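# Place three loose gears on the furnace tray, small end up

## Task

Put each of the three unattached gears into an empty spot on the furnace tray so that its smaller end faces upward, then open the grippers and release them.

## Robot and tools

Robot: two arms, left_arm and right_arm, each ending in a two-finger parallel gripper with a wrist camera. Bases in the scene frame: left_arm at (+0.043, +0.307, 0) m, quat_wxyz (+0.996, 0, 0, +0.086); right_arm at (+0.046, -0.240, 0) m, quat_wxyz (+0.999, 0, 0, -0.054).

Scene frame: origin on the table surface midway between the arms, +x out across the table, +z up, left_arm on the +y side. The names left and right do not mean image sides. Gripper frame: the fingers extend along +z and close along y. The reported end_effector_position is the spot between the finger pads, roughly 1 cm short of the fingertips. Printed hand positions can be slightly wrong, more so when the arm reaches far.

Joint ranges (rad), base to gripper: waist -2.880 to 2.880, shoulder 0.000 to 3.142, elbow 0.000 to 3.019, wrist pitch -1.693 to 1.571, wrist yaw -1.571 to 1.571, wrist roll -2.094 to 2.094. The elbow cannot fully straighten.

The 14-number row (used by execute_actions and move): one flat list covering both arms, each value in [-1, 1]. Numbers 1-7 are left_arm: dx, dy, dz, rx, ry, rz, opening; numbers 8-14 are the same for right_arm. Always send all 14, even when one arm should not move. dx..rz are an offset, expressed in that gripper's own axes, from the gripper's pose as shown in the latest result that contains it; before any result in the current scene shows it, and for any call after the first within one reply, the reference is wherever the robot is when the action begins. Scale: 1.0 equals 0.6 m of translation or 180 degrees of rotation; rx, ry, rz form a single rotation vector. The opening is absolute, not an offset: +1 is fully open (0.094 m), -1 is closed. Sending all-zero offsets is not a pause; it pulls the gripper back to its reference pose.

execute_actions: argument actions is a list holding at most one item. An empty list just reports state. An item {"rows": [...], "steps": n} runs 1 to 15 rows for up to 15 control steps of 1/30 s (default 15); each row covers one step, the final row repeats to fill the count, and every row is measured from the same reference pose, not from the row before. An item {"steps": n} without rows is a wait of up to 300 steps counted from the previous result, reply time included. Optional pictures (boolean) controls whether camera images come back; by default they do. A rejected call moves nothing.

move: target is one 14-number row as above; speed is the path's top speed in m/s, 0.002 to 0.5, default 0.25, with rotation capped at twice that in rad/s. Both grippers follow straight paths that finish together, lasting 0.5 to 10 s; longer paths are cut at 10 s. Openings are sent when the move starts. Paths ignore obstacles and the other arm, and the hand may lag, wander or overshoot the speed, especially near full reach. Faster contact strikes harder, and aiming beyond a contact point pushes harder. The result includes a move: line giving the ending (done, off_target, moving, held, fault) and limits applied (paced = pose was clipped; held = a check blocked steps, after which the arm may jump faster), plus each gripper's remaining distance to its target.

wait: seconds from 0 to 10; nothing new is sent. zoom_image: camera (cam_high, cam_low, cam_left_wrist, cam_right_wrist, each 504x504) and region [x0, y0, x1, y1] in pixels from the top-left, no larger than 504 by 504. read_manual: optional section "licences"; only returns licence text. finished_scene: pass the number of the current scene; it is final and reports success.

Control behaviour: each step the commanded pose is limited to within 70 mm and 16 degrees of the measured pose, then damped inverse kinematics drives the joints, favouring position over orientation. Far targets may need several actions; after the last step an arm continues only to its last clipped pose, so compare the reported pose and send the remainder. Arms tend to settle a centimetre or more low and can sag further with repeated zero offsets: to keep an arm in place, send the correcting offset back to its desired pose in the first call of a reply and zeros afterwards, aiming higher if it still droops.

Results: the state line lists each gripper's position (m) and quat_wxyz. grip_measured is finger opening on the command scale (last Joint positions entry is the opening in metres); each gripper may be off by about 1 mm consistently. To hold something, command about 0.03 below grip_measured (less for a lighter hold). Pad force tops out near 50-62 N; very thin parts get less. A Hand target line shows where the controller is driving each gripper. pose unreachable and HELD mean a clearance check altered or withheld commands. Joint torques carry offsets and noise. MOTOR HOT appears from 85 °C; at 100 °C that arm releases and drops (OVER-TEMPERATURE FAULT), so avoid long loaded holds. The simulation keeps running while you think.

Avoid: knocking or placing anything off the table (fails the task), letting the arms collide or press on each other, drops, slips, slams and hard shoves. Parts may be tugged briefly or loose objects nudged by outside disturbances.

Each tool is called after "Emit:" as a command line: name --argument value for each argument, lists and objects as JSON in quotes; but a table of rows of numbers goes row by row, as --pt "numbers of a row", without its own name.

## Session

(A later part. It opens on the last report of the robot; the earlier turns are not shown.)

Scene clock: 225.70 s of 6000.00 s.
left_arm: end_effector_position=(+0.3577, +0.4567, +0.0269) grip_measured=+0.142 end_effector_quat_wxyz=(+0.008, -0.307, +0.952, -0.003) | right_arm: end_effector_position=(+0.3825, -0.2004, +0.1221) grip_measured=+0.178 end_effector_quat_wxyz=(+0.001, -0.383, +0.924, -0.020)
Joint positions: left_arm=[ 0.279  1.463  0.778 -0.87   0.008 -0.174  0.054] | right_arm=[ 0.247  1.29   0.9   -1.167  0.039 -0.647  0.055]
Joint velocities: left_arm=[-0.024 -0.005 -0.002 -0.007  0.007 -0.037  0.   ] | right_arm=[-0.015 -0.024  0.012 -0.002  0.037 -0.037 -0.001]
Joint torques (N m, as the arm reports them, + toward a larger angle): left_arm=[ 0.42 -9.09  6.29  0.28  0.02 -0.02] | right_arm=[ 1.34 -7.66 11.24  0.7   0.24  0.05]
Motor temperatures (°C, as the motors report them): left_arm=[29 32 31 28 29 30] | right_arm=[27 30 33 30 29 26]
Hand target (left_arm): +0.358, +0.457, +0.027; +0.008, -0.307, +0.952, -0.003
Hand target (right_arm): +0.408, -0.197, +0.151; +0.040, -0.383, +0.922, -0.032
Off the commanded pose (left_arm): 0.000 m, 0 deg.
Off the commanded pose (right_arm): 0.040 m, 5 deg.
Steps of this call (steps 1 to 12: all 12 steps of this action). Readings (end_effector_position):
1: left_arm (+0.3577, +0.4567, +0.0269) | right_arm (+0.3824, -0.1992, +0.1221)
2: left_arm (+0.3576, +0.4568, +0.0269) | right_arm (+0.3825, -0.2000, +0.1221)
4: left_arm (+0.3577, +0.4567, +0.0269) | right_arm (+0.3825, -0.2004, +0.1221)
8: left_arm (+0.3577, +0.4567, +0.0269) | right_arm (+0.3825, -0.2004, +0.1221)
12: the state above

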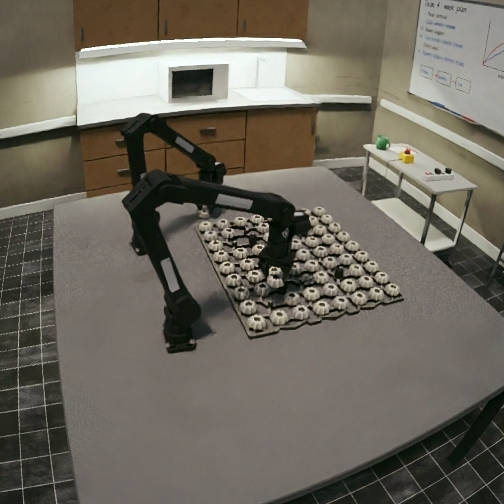

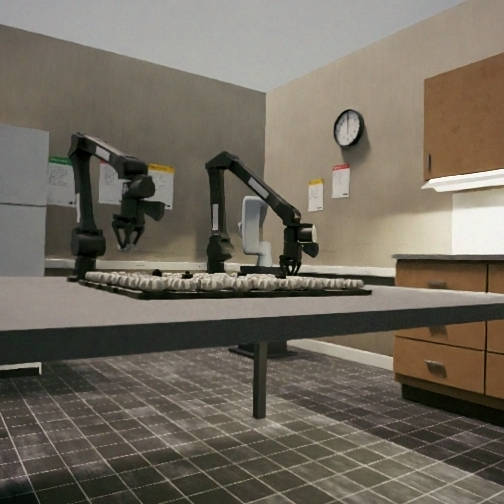

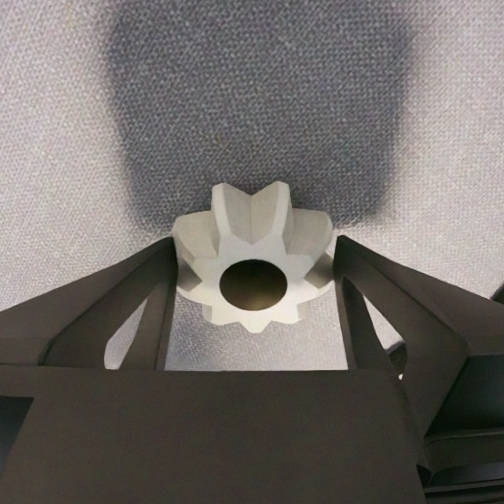

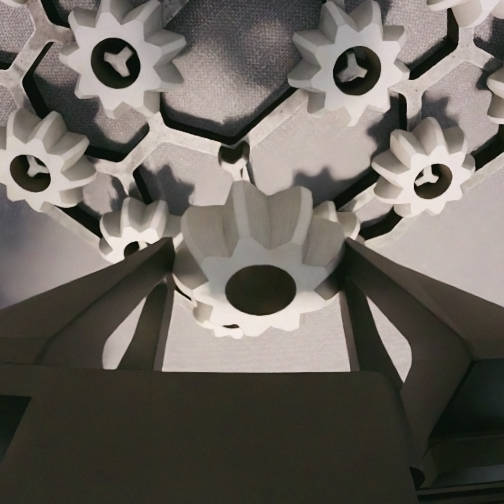

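Emit:
move --target '[0.009,0,0.024,0,0,0,0.5, -0.012,0.018,0.10,-0.006,-0.0088,0,0.13]' --speed 0.06

Scene clock: 241.07 s of 6000.00 s.
left_arm: end_effector_position=(+0.3545, +0.4552, +0.0197) grip_measured=+0.498 end_effector_quat_wxyz=(+0.013, -0.307, +0.952, -0.002) | right_arm: end_effector_position=(+0.3737, -0.1955, +0.0584) grip_measured=+0.178 end_effector_quat_wxyz=(-0.003, -0.384, +0.923, -0.004)
Joint positions: left_arm=[ 0.279  1.464  0.754 -0.837  0.008 -0.174  0.07 ] | right_arm=[ 0.25   1.37   0.785 -0.989  0.01  -0.646  0.055]
Joint velocities: left_arm=[-0.024 -0.005 -0.012 -0.002 -0.022 -0.022  0.   ] | right_arm=[ 0.005 -0.005  0.027 -0.007 -0.037 -0.066 -0.   ]
Joint torques (N m, as the arm reports them, + toward a larger angle): left_arm=[ 0.23 -7.73  5.74  0.59  0.   -0.04] | right_arm=[ 1.88 -7.37  6.43  1.24 -0.02  0.21]
Motor temperatures (°C, as the motors report them): left_arm=[29 32 31 28 29 30] | right_arm=[27 30 34 30 29 26]
Hand target (left_arm): +0.353, +0.454, +0.013; +0.008, -0.307, +0.952, -0.003
Hand target (right_arm): +0.380, -0.191, +0.062; +0.010, -0.383, +0.924, -0.006
Off the commanded pose (left_arm): 0.007 m, 1 deg.
Off the commanded pose (right_arm): 0.010 m, 2 deg.
After step 90, 11.00 s passed at rest.
move: done

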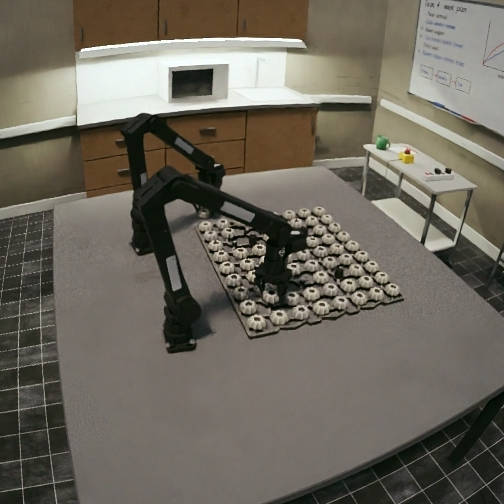

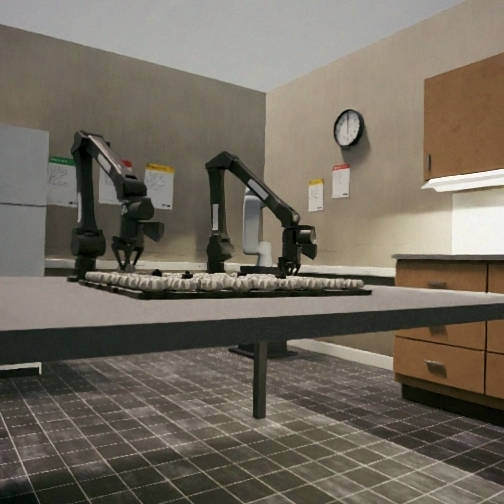

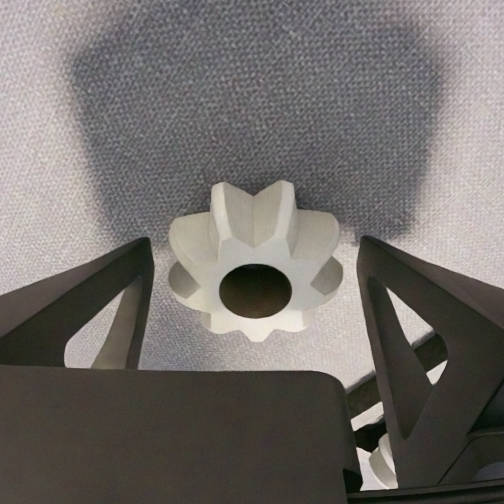

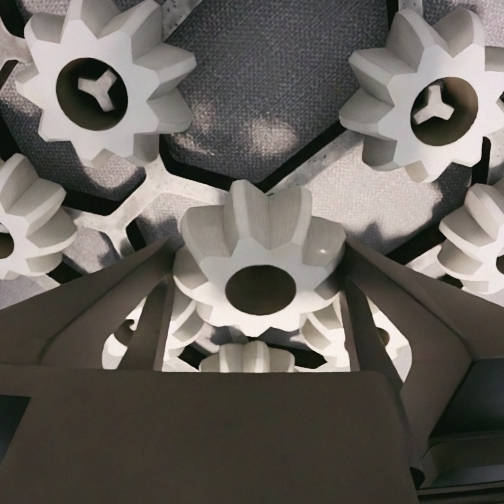

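Emit:
move --target '[0,0,0,0,0,0,0.14, -0.009,-0.007,0.049,0.006,-0.006,0,0.13]' --speed 0.03

Scene clock: 247.30 s of 6000.00 s.
left_arm: end_effector_position=(+0.3545, +0.4552, +0.0197) grip_measured=+0.191 end_effector_quat_wxyz=(+0.013, -0.307, +0.952, -0.002) | right_arm: end_effector_position=(+0.3729, -0.1966, +0.0311) grip_measured=+0.178 end_effector_quat_wxyz=(-0.003, -0.383, +0.924, -0.007)
Joint positions: left_arm=[ 0.279  1.464  0.754 -0.837  0.008 -0.174  0.056] | right_arm=[ 0.25   1.419  0.745 -0.9    0.015 -0.645  0.055]
Joint velocities: left_arm=[-0.015 -0.005  0.007  0.007 -0.007 -0.037 -0.001] | right_arm=[ 0.005 -0.005  0.022  0.022 -0.037  0.007 -0.   ]
Joint torques (N m, as the arm reports them, + toward a larger angle): left_arm=[ 0.42 -8.94  6.17  0.3   0.   -0.02] | right_arm=[ 0.45 -7.17  5.87  1.61 -0.03  0.08]
Motor temperatures (°C, as the motors report them): left_arm=[29 32 30 28 29 30] | right_arm=[27 30 33 30 29 26]
Hand target (left_arm): +0.355, +0.455, +0.020; +0.013, -0.307, +0.952, -0.002
Hand target (right_arm): +0.380, -0.195, +0.029; +0.009, -0.384, +0.923, -0.009
Off the commanded pose (left_arm): 0.000 m, 0 deg.
Off the commanded pose (right_arm): 0.008 m, 1 deg.
After step 90, 2.00 s passed at rest.
move: done

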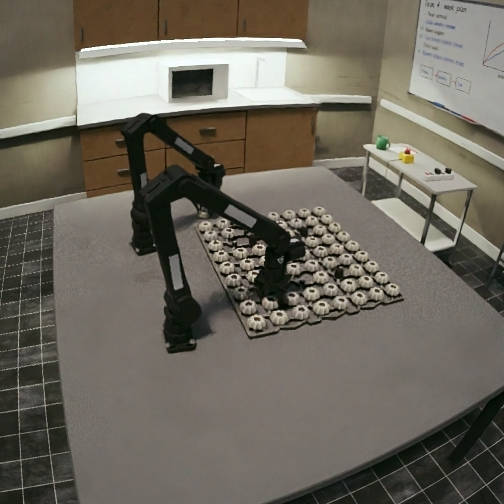

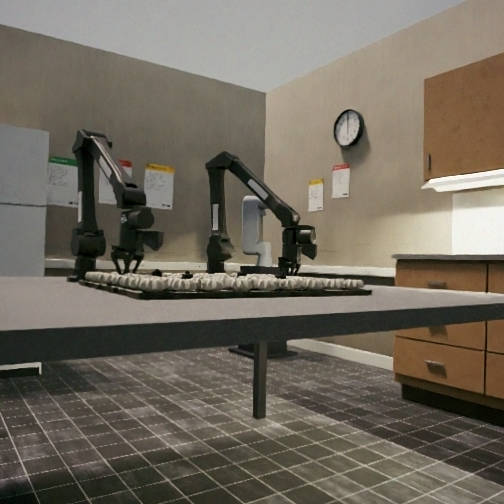

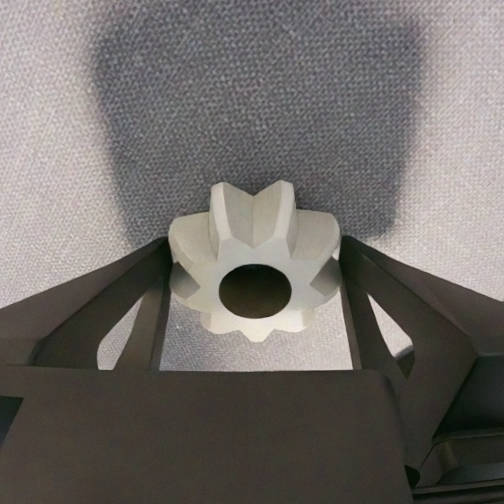

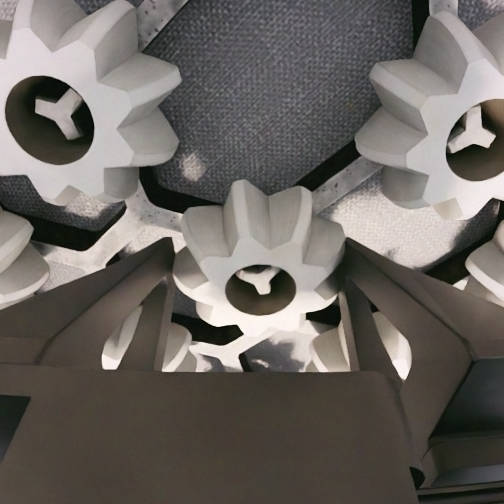

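Emit:
execute_actions --actions '[{"rows": [[-0.015,-0.003,-0.016,0.0015,-0.008,0,0.14, 0,0,0,0,0,0,0.48],[-0.030,-0.005,-0.032,0.003,-0.017,0,0.14, 0,0,0,0,0,0,0.48],[-0.046,-0.008,-0.047,0.0044,-0.025,0,0.14, 0,0,0,0,0,0,0.48],[-0.046,-0.008,-0.055,0.0044,-0.025,0,0.14, -0.012,-0.009,-0.016,0.005,-0.007,0,0.48],[-0.046,-0.008,-0.063,0.0044,-0.025,0,0.14, -0.025,-0.019,-0.032,0.010,-0.013,0,0.48],[-0.046,-0.008,-0.071,0.0044,-0.025,0,0.14, -0.037,-0.028,-0.047,0.015,-0.020,0,0.48],[-0.046,-0.008,-0.079,0.0044,-0.025,0,0.14, -0.037,-0.028,-0.054,0.015,-0.020,0,0.48],[-0.046,-0.008,-0.087,0.0044,-0.025,0,0.14, -0.037,-0.028,-0.061,0.015,-0.020,0,0.48],[-0.046,-0.008,-0.095,0.0044,-0.025,0,0.14, -0.037,-0.028,-0.068,0.015,-0.020,0,0.48],[-0.046,-0.008,-0.105,0.0044,-0.025,0,0.14, -0.037,-0.028,-0.076,0.015,-0.020,0,0.48],[-0.046,-0.008,-0.115,0.0044,-0.025,0,0.14, -0.037,-0.028,-0.084,0.015,-0.020,0,0.48],[-0.046,-0.008,-0.125,0.0044,-0.025,0,0.14, -0.037,-0.028,-0.092,0.015,-0.020,0,0.48],[-0.046,-0.008,-0.135,0.0044,-0.025,0,0.14, -0.037,-0.028,-0.100,0.015,-0.020,0,0.48],[-0.046,-0.008,-0.145,0.0044,-0.025,0,0.14, -0.037,-0.028,-0.110,0.015,-0.020,0,0.48],[-0.046,-0.008,-0.155,0.0044,-0.025,0,0.14, -0.037,-0.028,-0.120,0.015,-0.020,0,0.48]], "steps": 15}]' --pictures false

Emit:
wait --seconds 0.4

Scene clock: 254.50 s of 6000.00 s.
left_arm: end_effector_position=(+0.3478, +0.4520, +0.0646) grip_measured=+0.191 end_effector_quat_wxyz=(+0.008, -0.307, +0.952, -0.003) | right_arm: end_effector_position=(+0.3745, -0.1964, +0.0632) grip_measured=+0.479 end_effector_quat_wxyz=(+0.002, -0.383, +0.924, -0.009)
Joint positions: left_arm=[ 0.279  1.365  0.8   -0.99   0.008 -0.174  0.056] | right_arm=[ 0.25   1.356  0.786 -0.993  0.015 -0.645  0.069]
Joint velocities: left_arm=[-0.015 -0.298  0.295 -0.525 -0.037 -0.037 -0.001] | right_arm=[ 0.005 -0.259  0.281 -0.491  0.022  0.007  0.001]
Joint torques (N m, as the arm reports them, + toward a larger angle): left_arm=[  0.41 -10.25  11.53   0.05  -0.01  -0.02] | right_arm=[ 1.25 -8.22 10.41  0.11  0.04  0.12]
Motor temperatures (°C, as the motors report them): left_arm=[29 32 31 28 29 30] | right_arm=[27 30 33 30 29 26]
Hand target (left_arm): +0.374, +0.465, +0.111; +0.053, -0.306, +0.950, +0.004
Hand target (right_arm): +0.399, -0.191, +0.101; +0.036, -0.384, +0.922, -0.017
Off the commanded pose (left_arm): 0.059 m, 5 deg.
Off the commanded pose (right_arm): 0.048 m, 4 deg.
Steps of this call (steps 1 to 90: nothing new was sent; then 3.70 s passed at rest; steps 91 to 105: all 15 steps of this action). Readings (end_effector_position):
91: left_arm (+0.3545, +0.4552, +0.0197) | right_arm (+0.3728, -0.1966, +0.0311)
92: left_arm (+0.3546, +0.4552, +0.0198) | right_arm (+0.3728, -0.1966, +0.0311)
94: left_arm (+0.3544, +0.4552, +0.0206) | right_arm (+0.3728, -0.1966, +0.0311)
98: left_arm (+0.3488, +0.4525, +0.0284) | right_arm (+0.3726, -0.1967, +0.0340)
105: the state above

Scene clock: 254.90 s of 6000.00 s.
left_arm: end_effector_position=(+0.3562, +0.4560, +0.0875) grip_measured=+0.191 end_effector_quat_wxyz=(+0.026, -0.307, +0.951, -0.000) | right_arm: end_effector_position=(+0.3822, -0.1953, +0.0823) grip_measured=+0.479 end_effector_quat_wxyz=(+0.016, -0.383, +0.923, -0.012)
Joint positions: left_arm=[ 0.279  1.331  0.835 -1.024  0.008 -0.174  0.056] | right_arm=[ 0.25   1.327  0.817 -1.023  0.015 -0.645  0.069]
Joint velocities: left_arm=[-0.005 -0.015 -0.012 -0.012 -0.022 -0.037  0.   ] | right_arm=[-0.005 -0.005  0.012 -0.002  0.081  0.007  0.   ]
Joint torques (N m, as the arm reports them, + toward a larger angle): left_arm=[ 0.43 -9.44 10.62  0.06 -0.01 -0.02] | right_arm=[ 1.09 -7.1   9.87  0.18  0.02  0.12]
Motor temperatures (°C, as the motors report them): left_arm=[29 32 31 28 29 30] | right_arm=[27 30 33 30 29 26]
Hand target (left_arm): +0.374, +0.465, +0.111; +0.053, -0.306, +0.950, +0.004
Hand target (right_arm): +0.399, -0.191, +0.101; +0.036, -0.384, +0.922, -0.017
Off the commanded pose (left_arm): 0.035 m, 3 deg.
Off the commanded pose (right_arm): 0.028 m, 2 deg.
Steps of this call (steps 1 to 12: nothing new was sent). Readings (end_effector_position):
1: left_arm (+0.3492, +0.4526, +0.0709) | right_arm (+0.3758, -0.1962, +0.0687)
2: left_arm (+0.3511, +0.4536, +0.0764) | right_arm (+0.3779, -0.1959, +0.0736)
4: left_arm (+0.3551, +0.4555, +0.0844) | right_arm (+0.3816, -0.1954, +0.0804)
8: left_arm (+0.3568, +0.4563, +0.0875) | right_arm (+0.3824, -0.1953, +0.0823)
12: the state above

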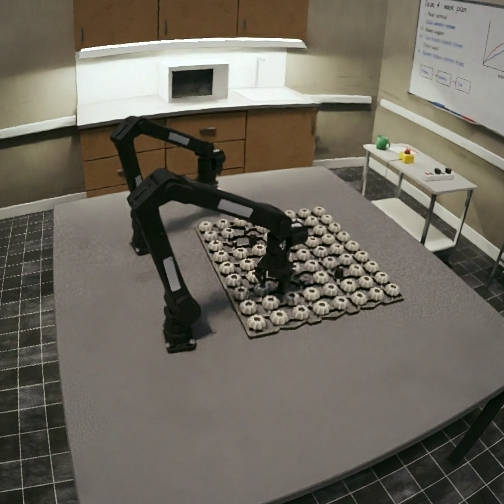

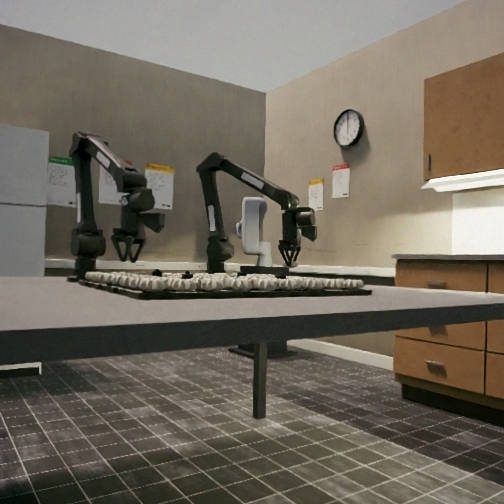

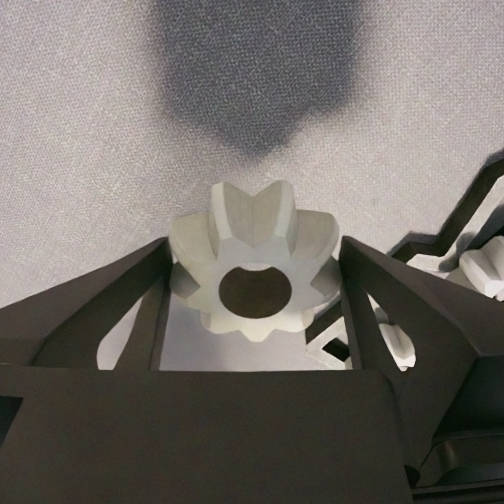

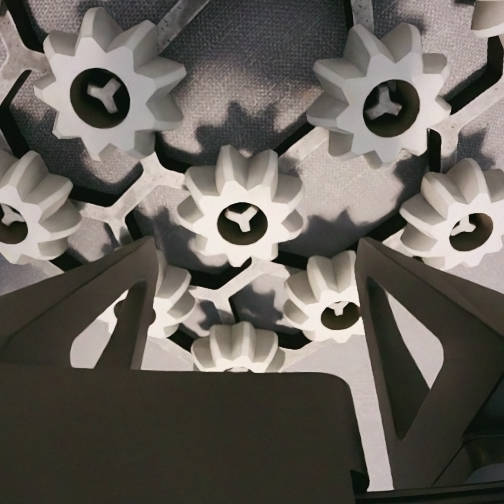

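Emit:
move --target '[0.2105,-0.458,-0.111,0.0146,-0.003,0,0.14, 0,0,-0.03,0,0,0,0.48]' --speed 0.22

Scene clock: 261.03 s of 6000.00 s.
left_arm: end_effector_position=(+0.3879, +0.1676, +0.1247) grip_measured=+0.191 end_effector_quat_wxyz=(+0.012, -0.298, +0.955, -0.002) | right_arm: end_effector_position=(+0.3724, -0.1967, +0.0853) grip_measured=+0.479 end_effector_quat_wxyz=(+0.001, -0.383, +0.924, -0.008)
Joint positions: left_arm=[-0.56   1.37   0.981 -1.161 -0.012 -0.993  0.056] | right_arm=[ 0.25   1.317  0.817 -1.065  0.015 -0.645  0.069]
Joint velocities: left_arm=[-0.005 -0.015  0.002 -0.012 -0.007  0.037 -0.001] | right_arm=[-0.005 -0.015  0.012  0.007  0.11  -0.007  0.001]
Joint torques (N m, as the arm reports them, + toward a larger angle): left_arm=[ 0.87 -8.89 11.77 -0.17 -0.17 -0.14] | right_arm=[ 0.38 -7.29  8.31  0.08  0.05  0.1 ]
Motor temperatures (°C, as the motors report them): left_arm=[29 32 32 28 29 30] | right_arm=[27 30 33 30 29 26]
Hand target (left_arm): +0.410, +0.162, +0.150; +0.035, -0.306, +0.951, -0.019
Hand target (right_arm): +0.381, -0.195, +0.100; +0.016, -0.383, +0.923, -0.012
Off the commanded pose (left_arm): 0.037 m, 4 deg.
Off the commanded pose (right_arm): 0.018 m, 2 deg.
After step 90, 1.17 s passed at rest.
move: off_target (left_arm, right_arm)

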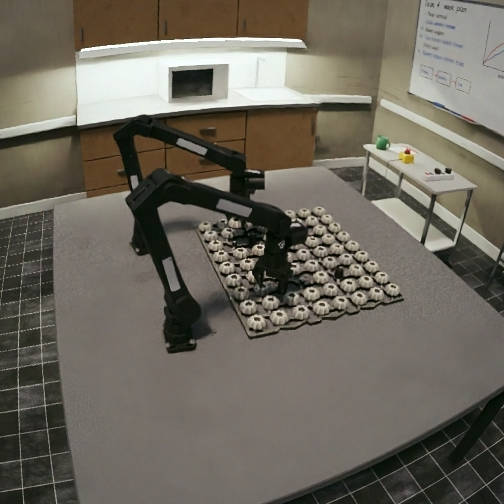

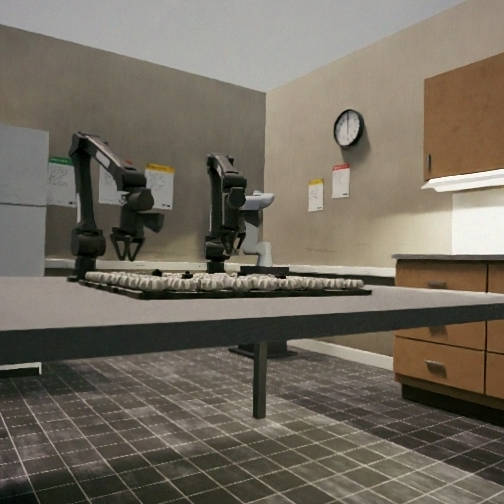

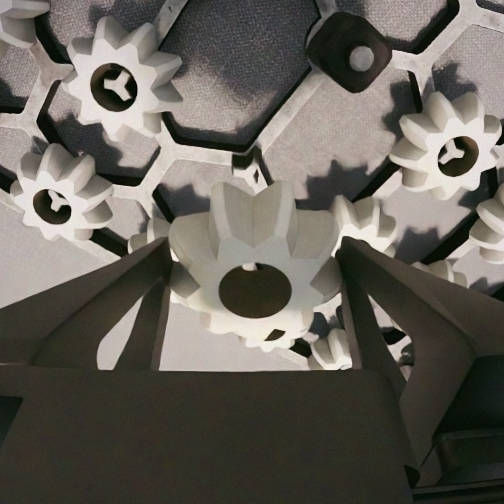

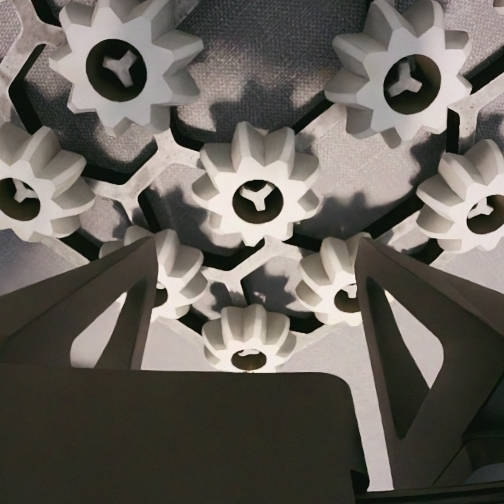

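Emit:
zoom_image --camera "cam_left_wrist" --region '[60, 40, 320, 220]'

Region (60, 40, 320, 220) of cam_left_wrist's 504x504 image, scaled by 1.938, with more detail than that image has; it fills the top 349 rows of this view, and the rest is white.

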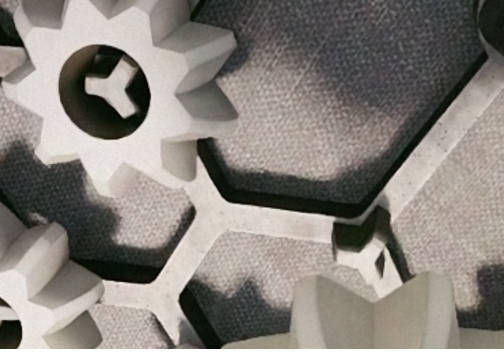

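Emit:
move --target '[0.002,0,0.082,0.003,-0.002,0,0.14, 0,0,0,0,0,0,0.48]' --speed 0.06

Scene clock: 267.30 s of 6000.00 s.
left_arm: end_effector_position=(+0.3829, +0.1696, +0.0736) grip_measured=+0.191 end_effector_quat_wxyz=(+0.009, -0.299, +0.954, +0.000) | right_arm: end_effector_position=(+0.3724, -0.1967, +0.0853) grip_measured=+0.479 end_effector_quat_wxyz=(+0.001, -0.383, +0.924, -0.008)
Joint positions: left_arm=[-0.56   1.427  0.89  -1.02  -0.012 -0.995  0.056] | right_arm=[ 0.25   1.317  0.817 -1.065  0.015 -0.645  0.069]
Joint velocities: left_arm=[-0.015 -0.015 -0.002  0.002 -0.095  0.081 -0.   ] | right_arm=[-0.015 -0.015  0.027  0.007 -0.051 -0.007  0.   ]
Joint torques (N m, as the arm reports them, + toward a larger angle): left_arm=[ 0.42 -8.93  7.32  0.53 -0.07  0.01] | right_arm=[ 0.7  -6.53  6.5   0.56  0.06  0.1 ]
Motor temperatures (°C, as the motors report them): left_arm=[29 32 33 28 29 30] | right_arm=[27 30 33 30 29 26]
Hand target (left_arm): +0.388, +0.167, +0.076; +0.016, -0.298, +0.955, -0.006
Hand target (right_arm): +0.372, -0.197, +0.085; +0.001, -0.383, +0.924, -0.008
Off the commanded pose (left_arm): 0.006 m, 1 deg.
Off the commanded pose (right_arm): 0.000 m, 0 deg.
After step 90, 2.10 s passed at rest.
move: done

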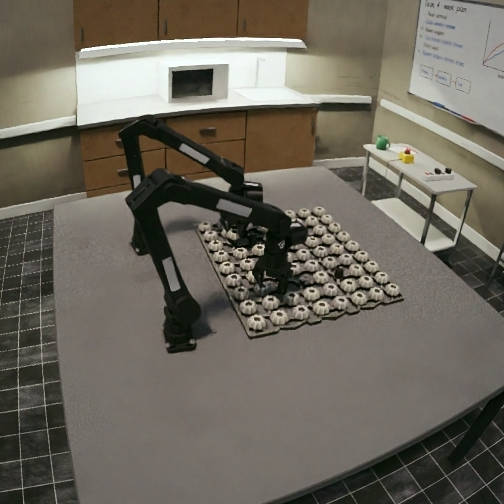

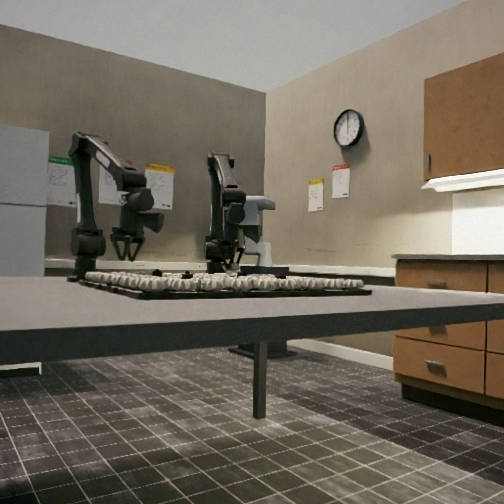

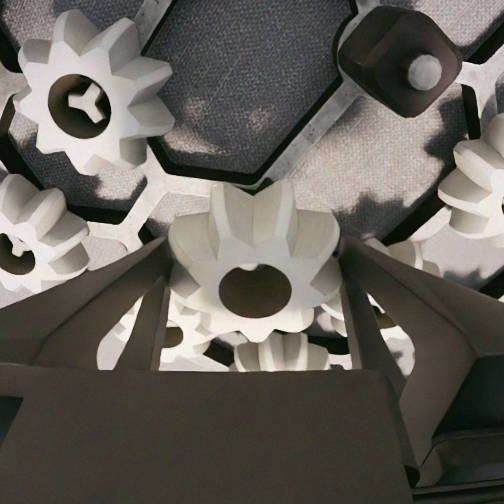

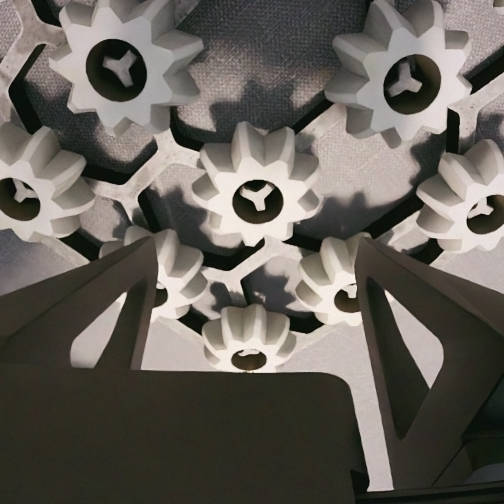

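Emit:
move --target '[-0.0045,-0.0095,0.069,0.004,-0.003,0,0.14, 0,0,0,0,0,0,0.48]' --speed 0.035

Scene clock: 272.70 s of 6000.00 s.
left_arm: end_effector_position=(+0.3855, +0.1686, +0.0350) grip_measured=+0.191 end_effector_quat_wxyz=(+0.010, -0.299, +0.954, -0.001) | right_arm: end_effector_position=(+0.3724, -0.1967, +0.0853) grip_measured=+0.479 end_effector_quat_wxyz=(+0.001, -0.383, +0.924, -0.008)
Joint positions: left_arm=[-0.56   1.497  0.843 -0.9   -0.012 -0.995  0.056] | right_arm=[ 0.25   1.317  0.817 -1.065  0.015 -0.645  0.069]
Joint velocities: left_arm=[ 0.005 -0.015  0.007 -0.007 -0.051  0.007  0.001] | right_arm=[-0.005 -0.024  0.007 -0.002  0.007 -0.007 -0.001]
Joint torques (N m, as the arm reports them, + toward a larger angle): left_arm=[ 0.4  -9.21  6.47  0.97 -0.1  -0.02] | right_arm=[ 0.73 -6.58  6.43  0.57  0.09  0.11]
Motor temperatures (°C, as the motors report them): left_arm=[29 32 33 28 29 30] | right_arm=[27 30 33 30 29 26]
Hand target (left_arm): +0.390, +0.167, +0.033; +0.015, -0.299, +0.954, -0.004
Hand target (right_arm): +0.372, -0.197, +0.085; +0.001, -0.383, +0.924, -0.008
Off the commanded pose (left_arm): 0.005 m, 1 deg.
Off the commanded pose (right_arm): 0.000 m, 0 deg.
After step 90, 0.97 s passed at rest.
move: done

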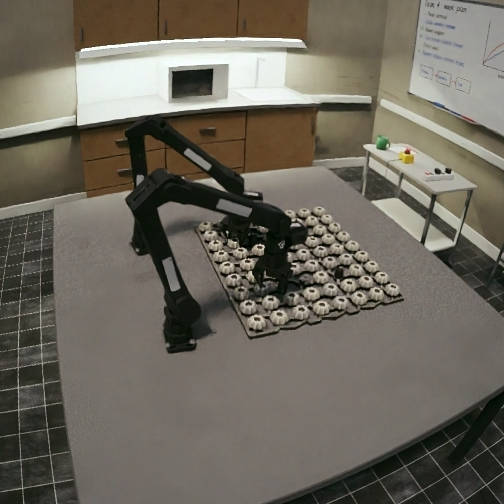

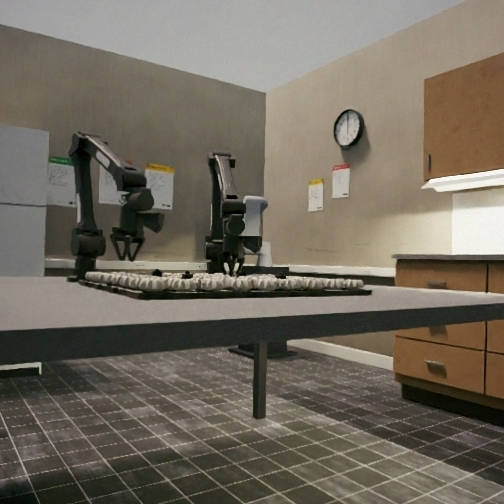

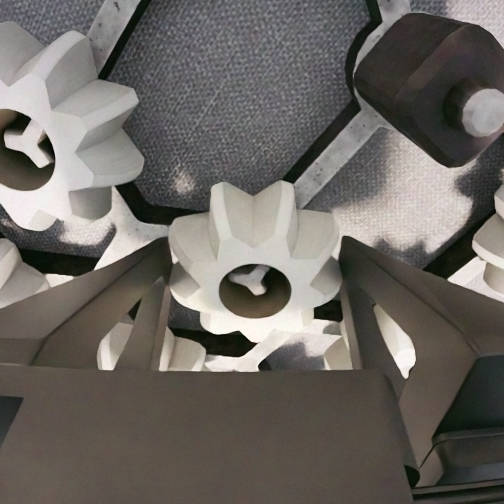

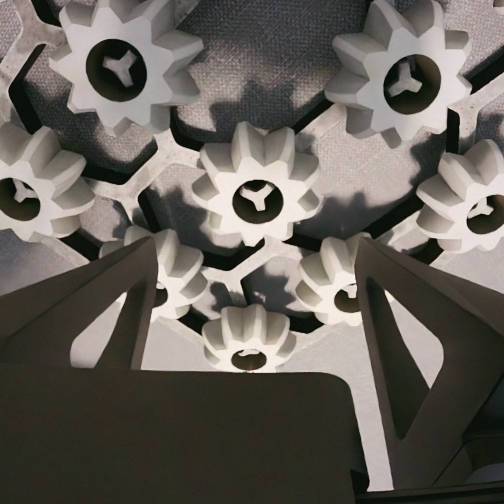

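Seated. Release and lift.

Emit:
execute_actions --actions '[{"rows": [[0,0,0,0,0,0,0.42, 0,0,0,0,0,0,0.48],[0,0,0,0,0,0,0.42, 0,0,0,0,0,0,0.48],[0,0,0,0,0,0,0.42, 0,0,0,0,0,0,0.48],[-0.008,-0.013,-0.016,0.007,-0.0045,0,0.42, 0,0,0,0,0,0,0.48],[-0.017,-0.026,-0.032,0.014,-0.009,0,0.42, 0,0,0,0,0,0,0.48],[-0.025,-0.039,-0.047,0.0214,-0.0137,0,0.42, 0,0,0,0,0,0,0.48],[-0.025,-0.039,-0.054,0.0214,-0.0137,0,0.42, 0,0,0,0,0,0,0.48],[-0.025,-0.039,-0.061,0.0214,-0.0137,0,0.42, 0,0,0,0,0,0,0.48],[-0.025,-0.039,-0.068,0.0214,-0.0137,0,0.42, 0,0,0,0,0,0,0.48],[-0.025,-0.039,-0.076,0.0214,-0.0137,0,0.42, 0,0,0,0,0,0,0.48],[-0.025,-0.039,-0.084,0.0214,-0.0137,0,0.42, 0,0,0,0,0,0,0.48],[-0.025,-0.039,-0.092,0.0214,-0.0137,0,0.42, 0,0,0,0,0,0,0.48],[-0.025,-0.039,-0.100,0.0214,-0.0137,0,0.42, 0,0,0,0,0,0,0.48],[-0.025,-0.039,-0.110,0.0214,-0.0137,0,0.42, 0,0,0,0,0,0,0.48],[-0.025,-0.039,-0.120,0.0214,-0.0137,0,0.42, 0,0,0,0,0,0,0.48]], "steps": 15}]' --pictures false

Emit:
wait --seconds 0.5

Scene clock: 279.10 s of 6000.00 s.
left_arm: end_effector_position=(+0.3871, +0.1679, +0.0688) grip_measured=+0.418 end_effector_quat_wxyz=(+0.016, -0.299, +0.954, -0.006) | right_arm: end_effector_position=(+0.3724, -0.1967, +0.0853) grip_measured=+0.479 end_effector_quat_wxyz=(+0.001, -0.383, +0.924, -0.008)
Joint positions: left_arm=[-0.56   1.434  0.882 -0.986 -0.012 -0.995  0.067] | right_arm=[ 0.25   1.317  0.817 -1.065  0.015 -0.645  0.069]
Joint velocities: left_arm=[-0.015 -0.269  0.247 -0.452  0.051 -0.022 -0.003] | right_arm=[-0.015 -0.024  0.032 -0.007 -0.022 -0.022  0.   ]
Joint torques (N m, as the arm reports them, + toward a larger angle): left_arm=[  0.16 -10.47  10.72   0.09  -0.06  -0.04] | right_arm=[ 0.39 -6.41  6.5   0.75  0.07  0.13]
Motor temperatures (°C, as the motors report them): left_arm=[29 32 32 28 29 30] | right_arm=[27 30 32 30 29 26]
Hand target (left_arm): +0.407, +0.158, +0.106; +0.041, -0.298, +0.953, -0.027
Hand target (right_arm): +0.372, -0.197, +0.085; +0.001, -0.383, +0.924, -0.008
Off the commanded pose (left_arm): 0.046 m, 4 deg.
Off the commanded pose (right_arm): 0.000 m, 0 deg.
Steps of this call (steps 1 to 90: nothing new was sent; then 2.90 s passed at rest; steps 91 to 105: all 15 steps of this action). Readings (end_effector_position):
91: left_arm (+0.3855, +0.1686, +0.0350) | right_arm (+0.3724, -0.1967, +0.0853)
92: left_arm (+0.3855, +0.1686, +0.0350) | right_arm (+0.3724, -0.1967, +0.0853)
94: left_arm (+0.3855, +0.1686, +0.0350) | right_arm (+0.3724, -0.1967, +0.0853)
98: left_arm (+0.3854, +0.1686, +0.0382) | right_arm (+0.3724, -0.1967, +0.0853)
105: the state above

Scene clock: 279.60 s of 6000.00 s.
left_arm: end_effector_position=(+0.3939, +0.1651, +0.0905) grip_measured=+0.418 end_effector_quat_wxyz=(+0.029, -0.299, +0.954, -0.017) | right_arm: end_effector_position=(+0.3724, -0.1967, +0.0853) grip_measured=+0.479 end_effector_quat_wxyz=(+0.001, -0.383, +0.924, -0.008)
Joint positions: left_arm=[-0.56   1.4    0.911 -1.016 -0.012 -0.995  0.067] | right_arm=[ 0.25   1.317  0.817 -1.065  0.015 -0.645  0.069]
Joint velocities: left_arm=[ 0.005 -0.005 -0.017 -0.017 -0.007  0.022  0.   ] | right_arm=[ 0.005 -0.005  0.012  0.002 -0.022  0.051 -0.   ]
Joint torques (N m, as the arm reports them, + toward a larger angle): left_arm=[ 0.17 -9.36  9.96  0.08 -0.06 -0.03] | right_arm=[ 0.48 -6.33  6.33  0.63  0.04  0.09]
Motor temperatures (°C, as the motors report them): left_arm=[29 32 32 28 29 30] | right_arm=[27 30 32 30 29 26]
Hand target (left_arm): +0.407, +0.158, +0.106; +0.042, -0.298, +0.953, -0.027
Hand target (right_arm): +0.372, -0.197, +0.085; +0.001, -0.383, +0.924, -0.008
Off the commanded pose (left_arm): 0.024 m, 2 deg.
Off the commanded pose (right_arm): 0.000 m, 0 deg.
Steps of this call (steps 1 to 15: nothing new was sent). Readings (end_effector_position):
1: left_arm (+0.3882, +0.1675, +0.0746) | right_arm (+0.3724, -0.1967, +0.0853)
2: left_arm (+0.3897, +0.1669, +0.0796) | right_arm (+0.3724, -0.1967, +0.0853)
4: left_arm (+0.3930, +0.1655, +0.0873) | right_arm (+0.3724, -0.1967, +0.0853)
8: left_arm (+0.3943, +0.1650, +0.0905) | right_arm (+0.3724, -0.1967, +0.0853)
15: the state above

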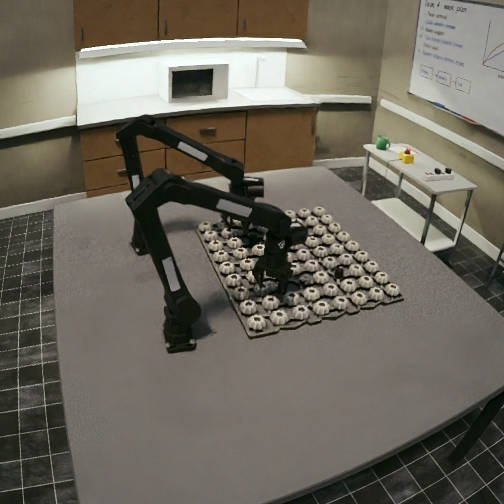

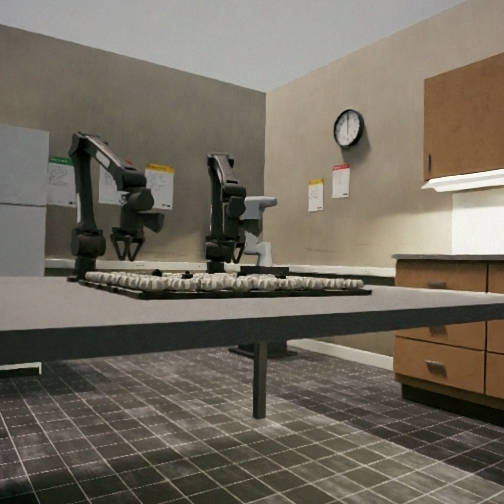

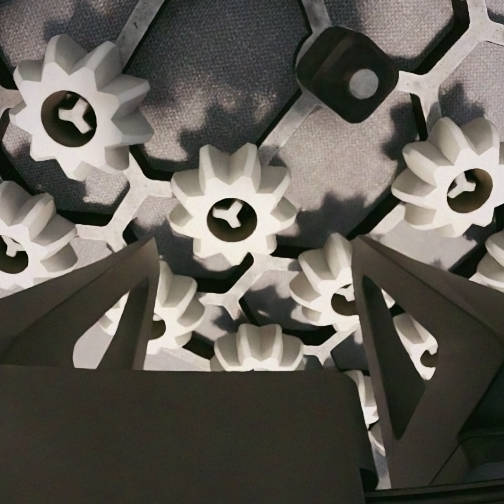

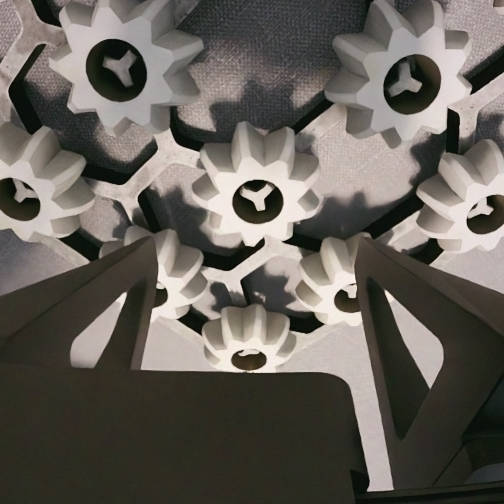

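Emit:
finished_scene --scene 1

The scene is finished: the task was done.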